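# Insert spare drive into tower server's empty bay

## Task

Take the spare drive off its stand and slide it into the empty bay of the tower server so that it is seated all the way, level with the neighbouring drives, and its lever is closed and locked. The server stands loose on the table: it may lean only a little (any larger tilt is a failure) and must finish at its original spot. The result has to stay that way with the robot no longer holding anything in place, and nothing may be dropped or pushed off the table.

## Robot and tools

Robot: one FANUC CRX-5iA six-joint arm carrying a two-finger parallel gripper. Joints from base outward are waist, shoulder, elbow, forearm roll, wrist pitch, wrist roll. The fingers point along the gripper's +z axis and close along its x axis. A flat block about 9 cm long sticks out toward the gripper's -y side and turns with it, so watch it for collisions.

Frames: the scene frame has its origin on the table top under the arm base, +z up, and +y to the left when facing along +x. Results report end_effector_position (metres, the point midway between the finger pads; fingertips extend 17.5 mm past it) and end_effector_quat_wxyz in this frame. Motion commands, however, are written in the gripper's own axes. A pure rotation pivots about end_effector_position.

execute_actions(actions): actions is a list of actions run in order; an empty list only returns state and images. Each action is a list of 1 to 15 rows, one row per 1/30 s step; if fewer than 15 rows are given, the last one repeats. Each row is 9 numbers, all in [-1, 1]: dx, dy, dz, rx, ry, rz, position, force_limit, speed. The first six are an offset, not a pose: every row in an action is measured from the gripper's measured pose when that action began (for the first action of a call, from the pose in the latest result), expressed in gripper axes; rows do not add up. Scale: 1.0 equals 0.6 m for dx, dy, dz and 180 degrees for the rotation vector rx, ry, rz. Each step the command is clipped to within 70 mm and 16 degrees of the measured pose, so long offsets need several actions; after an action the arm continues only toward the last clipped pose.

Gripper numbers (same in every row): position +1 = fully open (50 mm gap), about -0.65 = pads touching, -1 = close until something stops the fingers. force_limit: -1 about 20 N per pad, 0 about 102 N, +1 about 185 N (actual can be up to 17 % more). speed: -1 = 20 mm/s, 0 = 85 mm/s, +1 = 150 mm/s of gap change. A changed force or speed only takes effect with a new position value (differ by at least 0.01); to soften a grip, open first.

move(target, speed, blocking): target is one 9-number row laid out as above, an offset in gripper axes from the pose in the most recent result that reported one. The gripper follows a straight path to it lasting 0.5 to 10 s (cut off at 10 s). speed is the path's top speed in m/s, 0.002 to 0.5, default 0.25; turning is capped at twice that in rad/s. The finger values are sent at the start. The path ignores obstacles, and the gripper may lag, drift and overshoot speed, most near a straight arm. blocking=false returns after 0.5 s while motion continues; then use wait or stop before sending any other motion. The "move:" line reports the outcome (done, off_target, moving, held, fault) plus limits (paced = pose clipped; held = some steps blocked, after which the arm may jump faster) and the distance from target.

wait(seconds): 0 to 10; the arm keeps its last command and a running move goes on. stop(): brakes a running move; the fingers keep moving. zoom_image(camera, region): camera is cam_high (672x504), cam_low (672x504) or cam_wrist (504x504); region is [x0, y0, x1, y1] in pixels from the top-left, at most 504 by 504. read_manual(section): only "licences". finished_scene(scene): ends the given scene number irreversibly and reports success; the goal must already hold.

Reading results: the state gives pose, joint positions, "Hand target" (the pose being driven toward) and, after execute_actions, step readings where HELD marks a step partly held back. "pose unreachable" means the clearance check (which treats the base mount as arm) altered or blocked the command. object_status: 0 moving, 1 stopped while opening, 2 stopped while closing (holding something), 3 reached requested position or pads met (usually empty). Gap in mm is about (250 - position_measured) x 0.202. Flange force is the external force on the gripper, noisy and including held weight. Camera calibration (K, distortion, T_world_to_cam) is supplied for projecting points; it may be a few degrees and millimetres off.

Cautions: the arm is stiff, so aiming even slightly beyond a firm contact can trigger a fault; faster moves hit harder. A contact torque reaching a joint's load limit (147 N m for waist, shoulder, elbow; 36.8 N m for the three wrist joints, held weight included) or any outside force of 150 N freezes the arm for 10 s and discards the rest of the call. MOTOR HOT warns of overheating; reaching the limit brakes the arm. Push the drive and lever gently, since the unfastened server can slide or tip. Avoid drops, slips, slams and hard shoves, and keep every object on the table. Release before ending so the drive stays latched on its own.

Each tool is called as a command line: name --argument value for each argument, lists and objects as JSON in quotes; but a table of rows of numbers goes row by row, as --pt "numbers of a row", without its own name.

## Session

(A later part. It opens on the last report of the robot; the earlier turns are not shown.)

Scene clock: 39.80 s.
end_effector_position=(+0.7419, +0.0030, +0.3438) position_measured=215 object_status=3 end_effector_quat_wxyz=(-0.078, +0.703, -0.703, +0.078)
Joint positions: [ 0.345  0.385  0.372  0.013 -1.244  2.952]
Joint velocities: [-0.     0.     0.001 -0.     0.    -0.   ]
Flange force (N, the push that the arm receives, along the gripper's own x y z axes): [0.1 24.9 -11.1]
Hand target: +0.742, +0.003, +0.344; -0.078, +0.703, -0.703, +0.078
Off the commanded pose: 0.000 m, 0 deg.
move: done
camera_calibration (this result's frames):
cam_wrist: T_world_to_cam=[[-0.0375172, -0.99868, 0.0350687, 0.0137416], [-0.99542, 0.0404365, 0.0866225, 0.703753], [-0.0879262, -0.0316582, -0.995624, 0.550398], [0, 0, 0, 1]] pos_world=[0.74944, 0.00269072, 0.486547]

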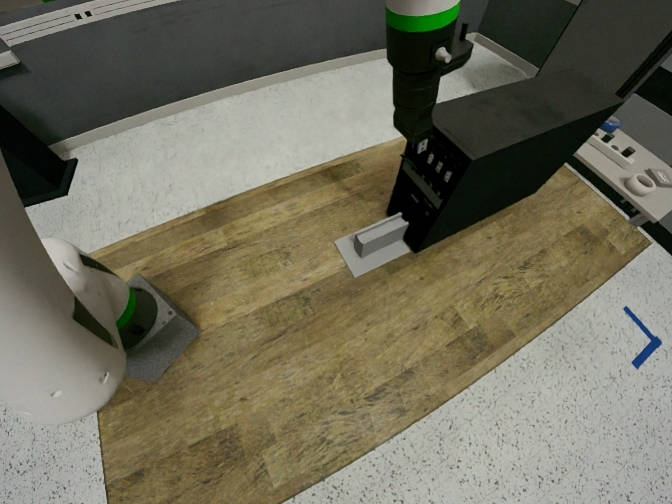

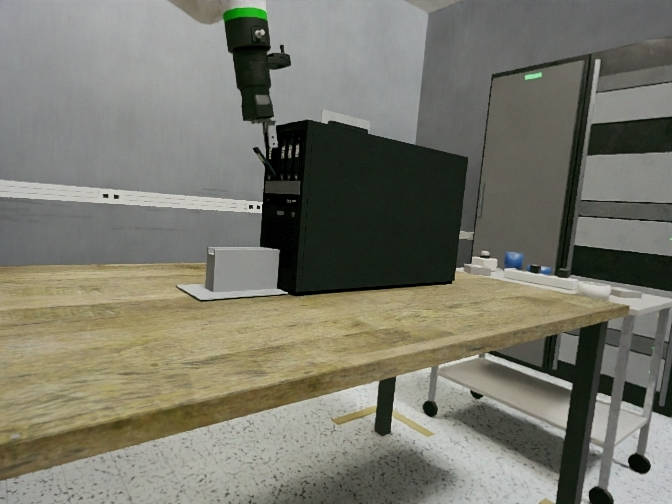

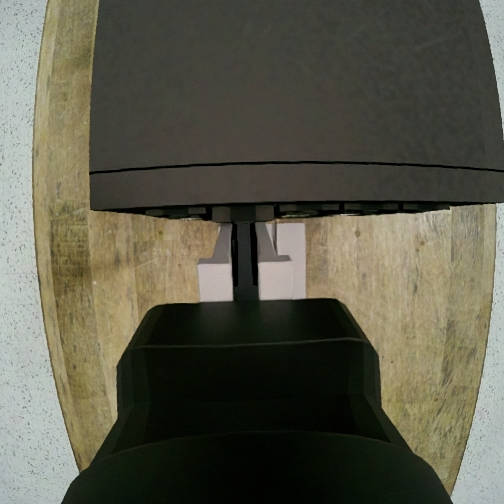

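move --target '[0,0.1207,-0.0703,0,0,0,-1,0,0]' --speed 0.08

move --target '[0,0.0196,0.0861,0,0,0,-1,0,0]' --speed 0.06

move --target '[0,-0.065,0.0148,0,0,0,-1,0,0]' --speed 0.02

move --target '[0,-0.0652,-0.016,0,0,0,-1,0,0]' --speed 0.015

Scene clock: 41.57 s.
end_effector_position=(+0.6620, +0.0029, +0.3691) position_measured=253 object_status=3 end_effector_quat_wxyz=(-0.078, +0.703, -0.703, +0.078)
Joint positions: [ 0.372  0.171  0.142  0.022 -1.228  2.922]
Joint velocities: [ 0.    -0.001 -0.001 -0.     0.001 -0.   ]
Flange force (N, the push that the arm receives, along the gripper's own x y z axes): [0.0 6.6 -0.9]
Hand target: +0.662, +0.003, +0.369; -0.078, +0.703, -0.703, +0.078
Off the commanded pose: 0.000 m, 0 deg.
move: done
camera_calibration (this result's frames):
cam_wrist: T_world_to_cam=[[-0.0375294, -0.998679, 0.0350912, 0.00971539], [-0.995418, 0.0404511, 0.0866378, 0.622022], [-0.0879429, -0.031679, -0.995622, 0.568527], [0, 0, 0, 1]] pos_world=[0.669534, 0.00255145, 0.511807]

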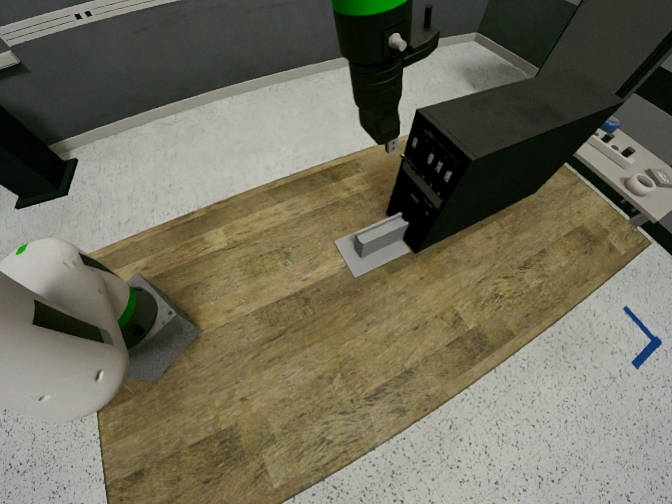

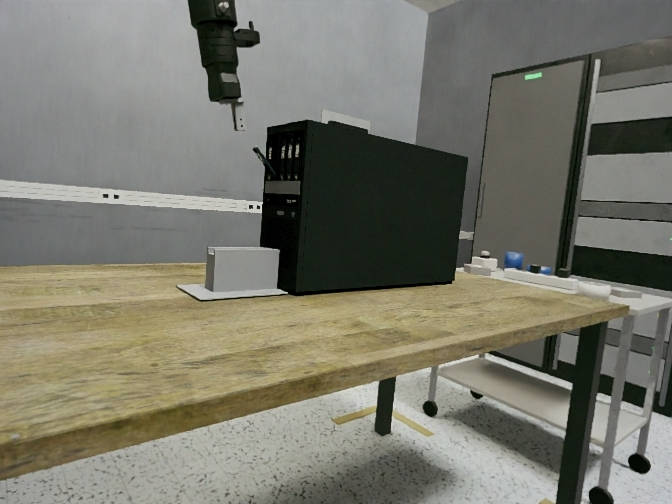

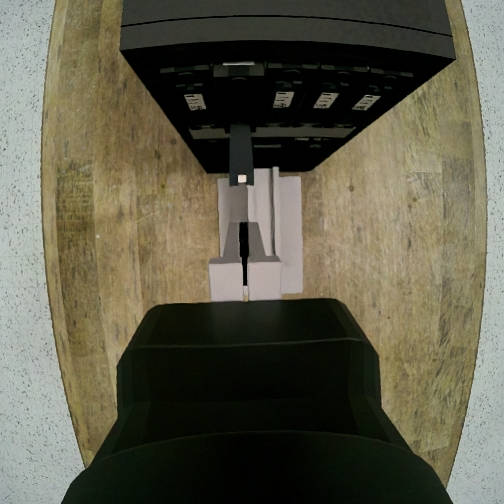

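Scene clock: 42.73 s.
end_effector_position=(+0.6618, +0.0028, +0.3161) position_measured=253 object_status=3 end_effector_quat_wxyz=(-0.078, +0.703, -0.703, +0.078)
Joint positions: [ 0.375  0.193  0.043  0.024 -1.108  2.916]
Joint velocities: [ 0.     0.    -0.001 -0.     0.001 -0.   ]
Flange force (N, the push that the arm receives, along the gripper's own x y z axes): [1.6 6.8 0.8]
Hand target: +0.662, +0.003, +0.316; -0.078, +0.703, -0.703, +0.078
Off the commanded pose: 0.000 m, 0 deg.
move: done
camera_calibration (this result's frames):
cam_wrist: T_world_to_cam=[[-0.037759, -0.998669, 0.0351271, 0.0115651], [-0.995415, 0.040681, 0.0865721, 0.626395], [-0.0878859, -0.0316971, -0.995626, 0.515775], [0, 0, 0, 1]] pos_world=[0.669289, 0.00241593, 0.458885]

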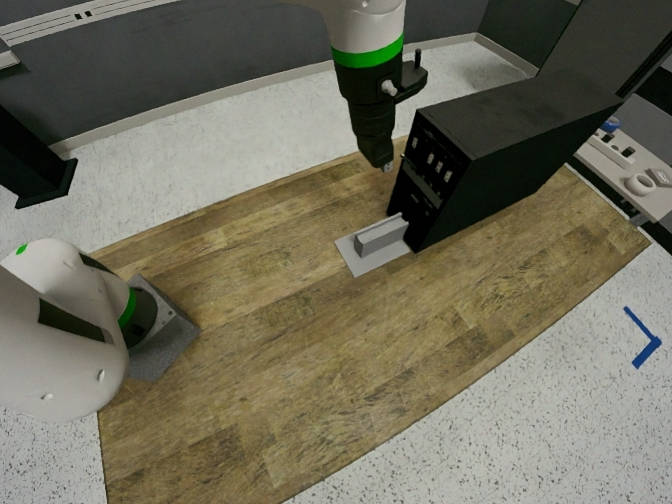

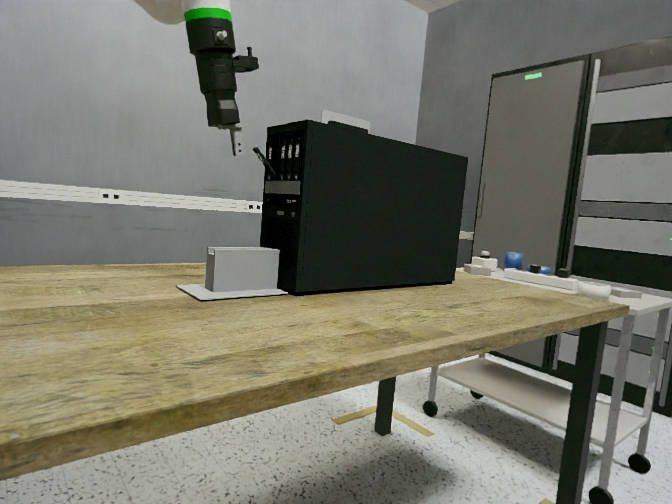

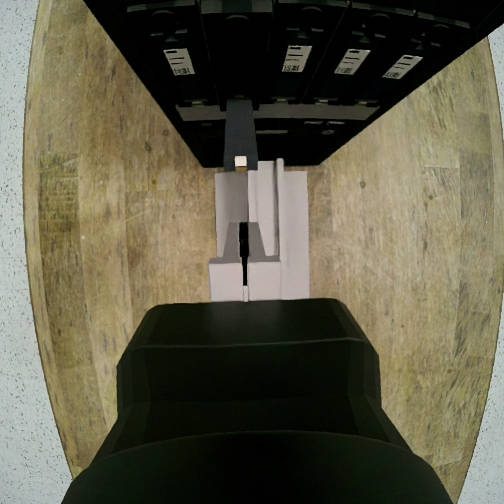

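Scene clock: 44.97 s.
end_effector_position=(+0.7018, +0.0029, +0.3160) position_measured=253 object_status=3 end_effector_quat_wxyz=(-0.078, +0.703, -0.703, +0.078)
Joint positions: [ 0.359  0.292  0.175  0.019 -1.14   2.934]
Joint velocities: [-0.  0.  0.  0.  0.  0.]
Flange force (N, the push that the arm receives, along the gripper's own x y z axes): [1.1 11.4 1.3]
Hand target: +0.702, +0.003, +0.316; -0.078, +0.703, -0.703, +0.078
Off the commanded pose: 0.000 m, 0 deg.
move: done
camera_calibration (this result's frames):
cam_wrist: T_world_to_cam=[[-0.0377081, -0.998672, 0.0350992, 0.0131601], [-0.995419, 0.0406271, 0.0865497, 0.66625], [-0.0878608, -0.0316748, -0.995629, 0.519167], [0, 0, 0, 1]] pos_world=[0.709309, 0.00251932, 0.458772]

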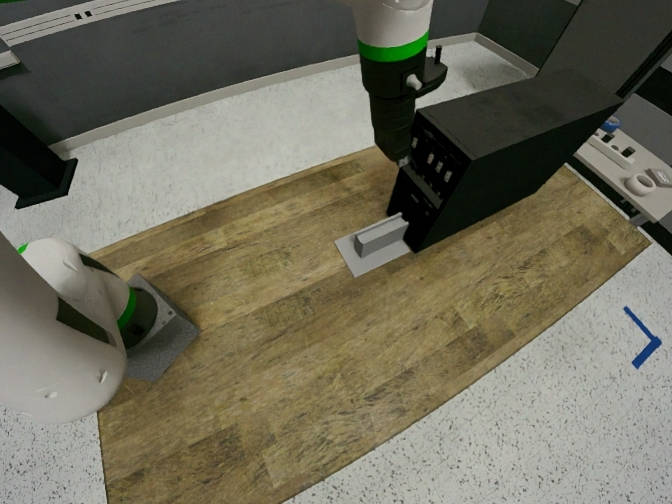

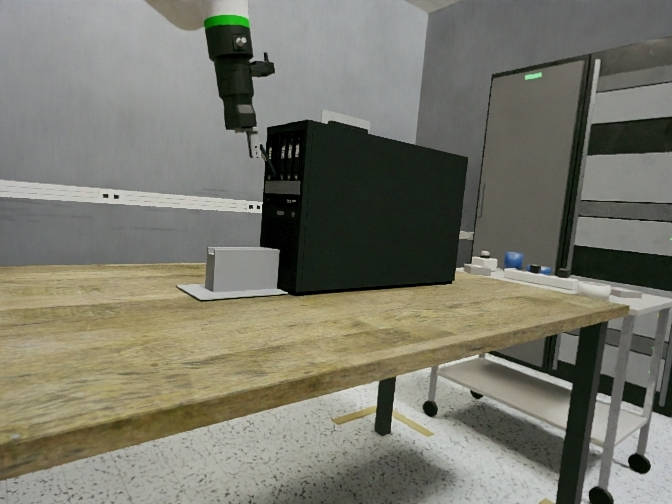

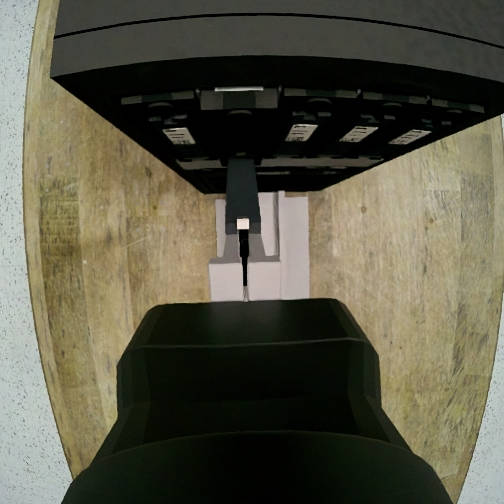

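Scene clock: 47.87 s.
end_effector_position=(+0.7379, +0.0030, +0.3340) position_measured=253 object_status=3 end_effector_quat_wxyz=(-0.078, +0.703, -0.703, +0.078)
Joint positions: [ 0.346  0.377  0.337  0.014 -1.217  2.949]
Joint velocities: [-0.001  0.     0.001  0.002 -0.001 -0.001]
Flange force (N, the push that the arm receives, along the gripper's own x y z axes): [-0.8 13.6 1.6]
Hand target: +0.738, +0.003, +0.334; -0.078, +0.703, -0.703, +0.078
Off the commanded pose: 0.000 m, 0 deg.
move: done
camera_calibration (this result's frames):
cam_wrist: T_world_to_cam=[[-0.0375666, -0.998679, 0.035065, 0.0139429], [-0.995427, 0.0404822, 0.0865236, 0.700674], [-0.0878288, -0.0316542, -0.995633, 0.540183], [0, 0, 0, 1]] pos_world=[0.745438, 0.00265864, 0.47671]

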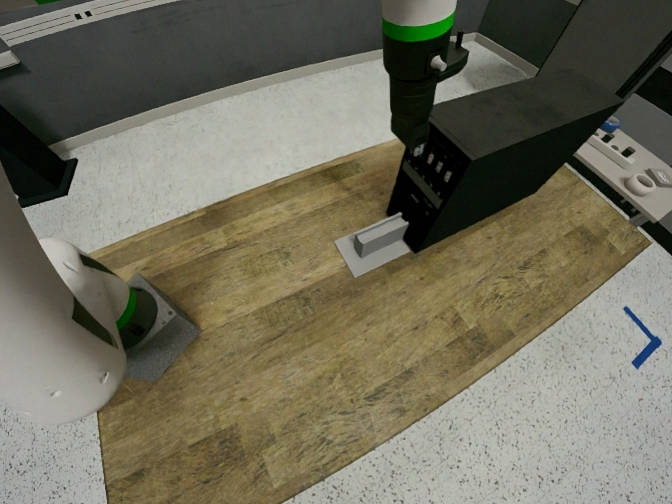

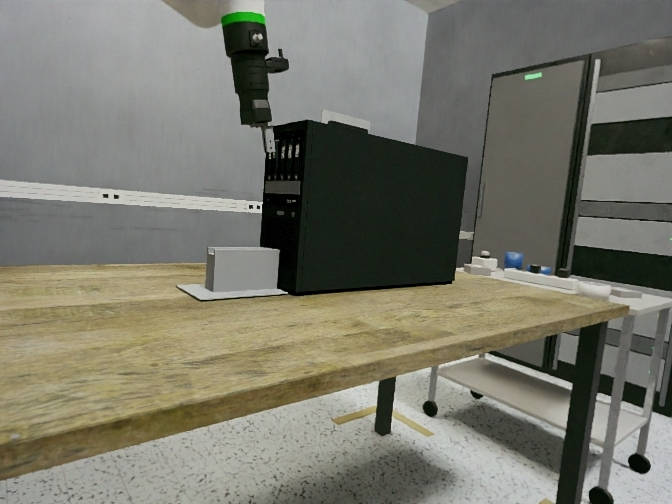

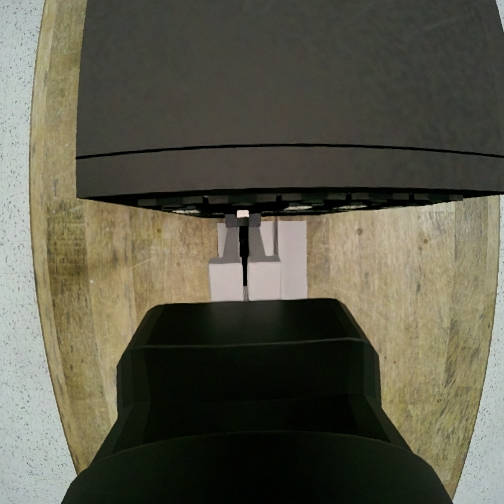

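move --target '[0,-0.0114,0.0026,0,0,0,-1,0,0]' --speed 0.005

Scene clock: 49.63 s.
end_effector_position=(+0.7450, +0.0030, +0.3339) position_measured=253 object_status=3 end_effector_quat_wxyz=(-0.078, +0.703, -0.703, +0.078)
Joint positions: [ 0.344  0.396  0.364  0.013 -1.226  2.952]
Joint velocities: [ 0.     0.     0.    -0.001  0.     0.001]
Flange force (N, the push that the arm receives, along the gripper's own x y z axes): [0.7 11.8 -3.2]
Hand target: +0.745, +0.003, +0.334; -0.078, +0.703, -0.703, +0.078
Off the commanded pose: 0.000 m, 0 deg.
move: done
camera_calibration (this result's frames):
cam_wrist: T_world_to_cam=[[-0.0375514, -0.998679, 0.0350635, 0.014215], [-0.995426, 0.0404677, 0.0865463, 0.707646], [-0.087851, -0.0316532, -0.995631, 0.540793], [0, 0, 0, 1]] pos_world=[0.752452, 0.00267725, 0.476687]

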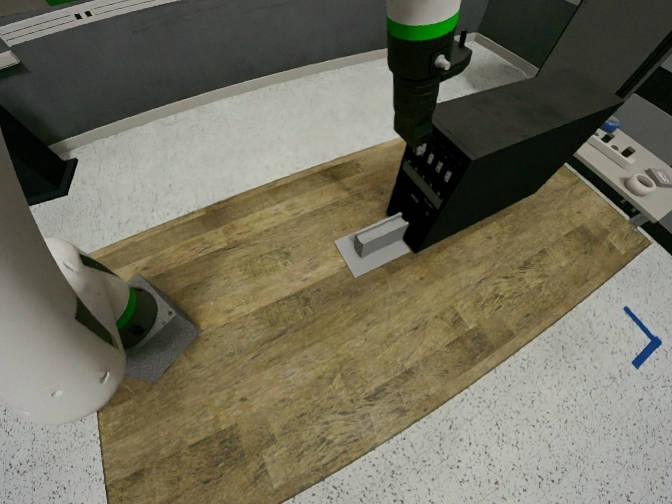

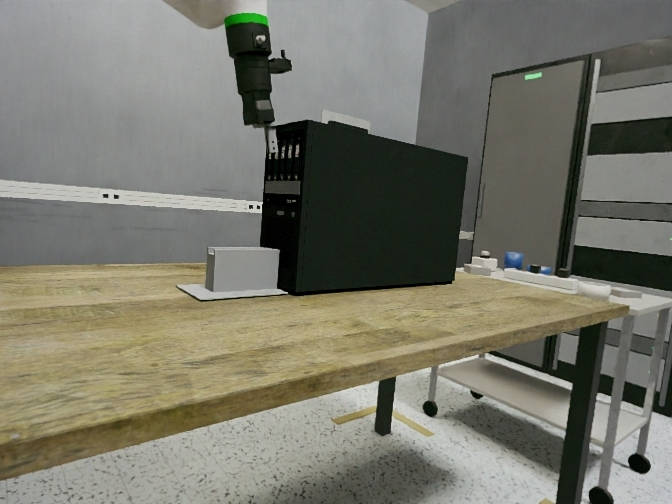

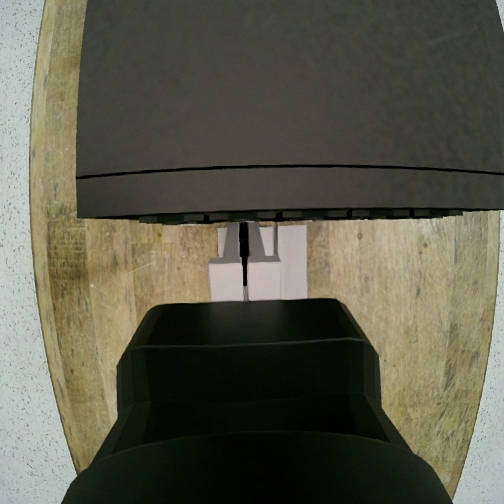

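move --target '[0,-0.0013,0.0003,0,0,0,-1,0,0]' --speed 0.003

move --target '[0,0.1,-0.0228,0,0,0,-1,0,0]' --speed 0.06

zoom_image --camera "cam_wrist" --region '[120,40,400,180]'

zoom_image --camera "cam_low" --region '[240,115,320,195]'

Scene clock: 50.73 s.
end_effector_position=(+0.7457, +0.0030, +0.3339) position_measured=253 object_status=3 end_effector_quat_wxyz=(-0.078, +0.703, -0.703, +0.078)
Joint positions: [ 0.344  0.398  0.367  0.013 -1.227  2.952]
Joint velocities: [-0.     0.    -0.    -0.001  0.     0.001]
Flange force (N, the push that the arm receives, along the gripper's own x y z axes): [0.2 29.7 -11.9]
Hand target: +0.746, +0.003, +0.334; -0.078, +0.703, -0.703, +0.078
Off the commanded pose: 0.000 m, 0 deg.
move: done
camera_calibration (this result's frames):
cam_wrist: T_world_to_cam=[[-0.0375509, -0.998679, 0.0350713, 0.0142408], [-0.995424, 0.0404685, 0.0865667, 0.708428], [-0.0878716, -0.0316601, -0.995629, 0.54087], [0, 0, 0, 1]] pos_world=[0.753248, 0.00267694, 0.47668]

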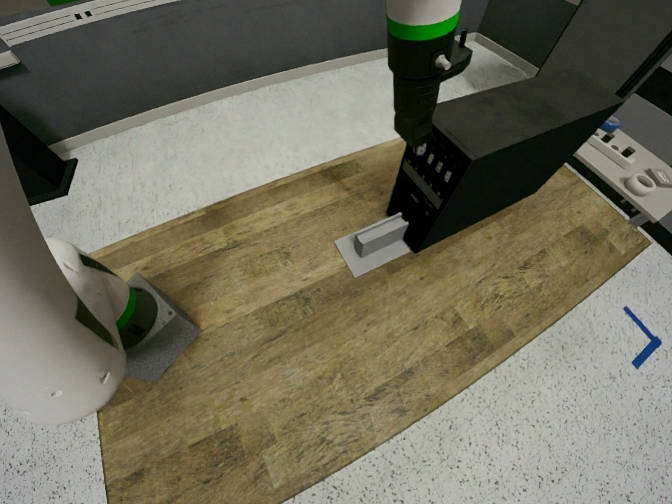

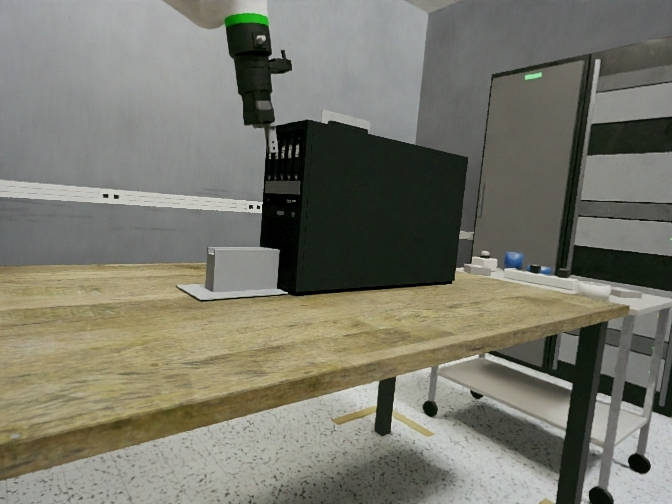

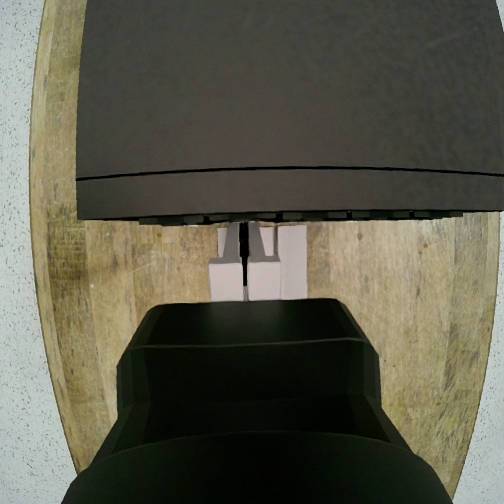

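Scene clock: 52.07 s.
end_effector_position=(+0.6842, +0.0029, +0.3341) position_measured=253 object_status=3 end_effector_quat_wxyz=(-0.078, +0.703, -0.703, +0.078)
Joint positions: [ 0.365  0.24   0.147  0.02  -1.165  2.928]
Joint velocities: [-0.    -0.    -0.    -0.002  0.     0.001]
Flange force (N, the push that the arm receives, along the gripper's own x y z axes): [1.5 5.3 0.2]
Hand target: +0.684, +0.003, +0.334; -0.078, +0.703, -0.703, +0.078
Off the commanded pose: 0.000 m, 0 deg.
move: done
camera_calibration (this result's frames):
cam_wrist: T_world_to_cam=[[-0.0376564, -0.998674, 0.0351095, 0.0118157], [-0.995417, 0.0405779, 0.0865948, 0.647094], [-0.0879046, -0.0316877, -0.995625, 0.535664], [0, 0, 0, 1]] pos_world=[0.69166, 0.00251628, 0.476871]

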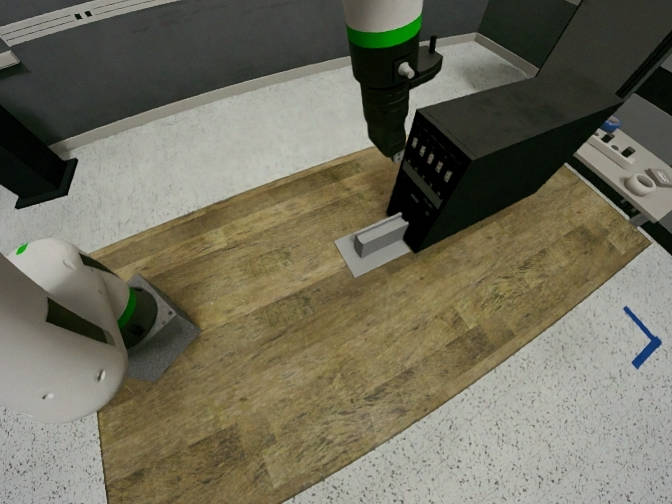

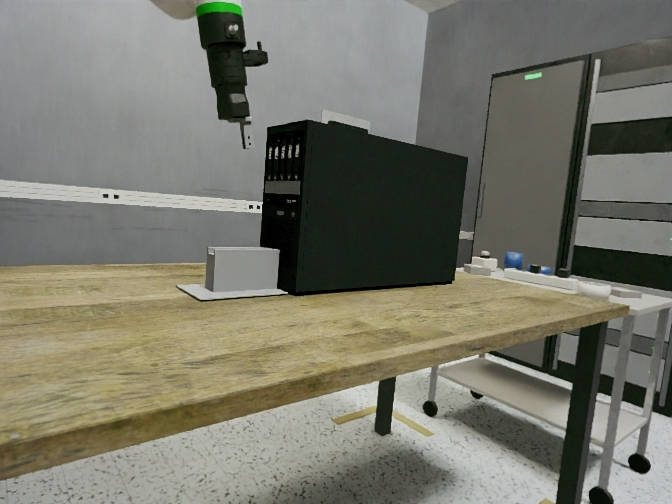

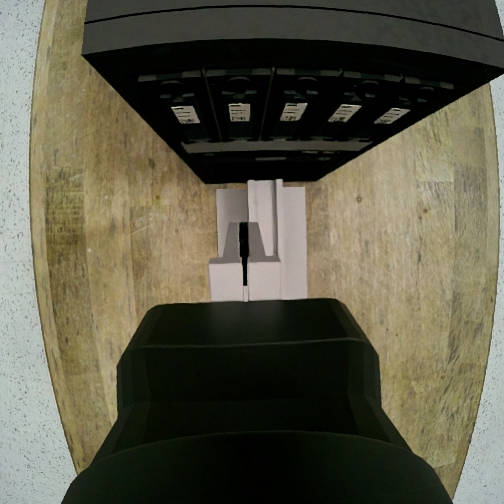

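Region (120, 40, 400, 180) of cam_wrist's 504x504 image, scaled by 1.800, with more detail than that image has.

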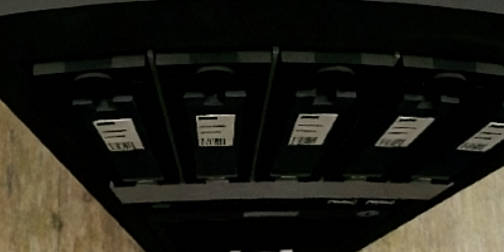

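Region (240, 115, 320, 195) of cam_low's 672x504 image, scaled by 6.300, with more detail than that image has.

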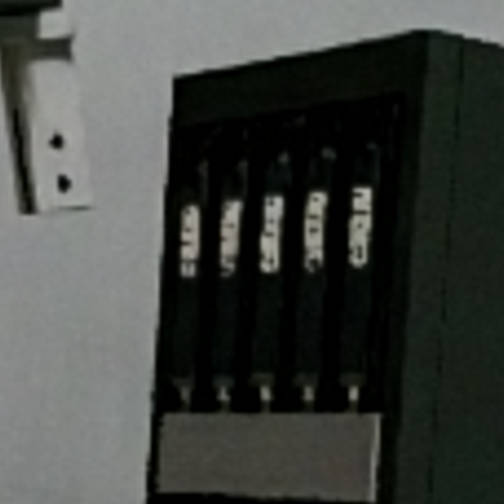

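finished_scene --scene 2

The scene is finished: the task was done.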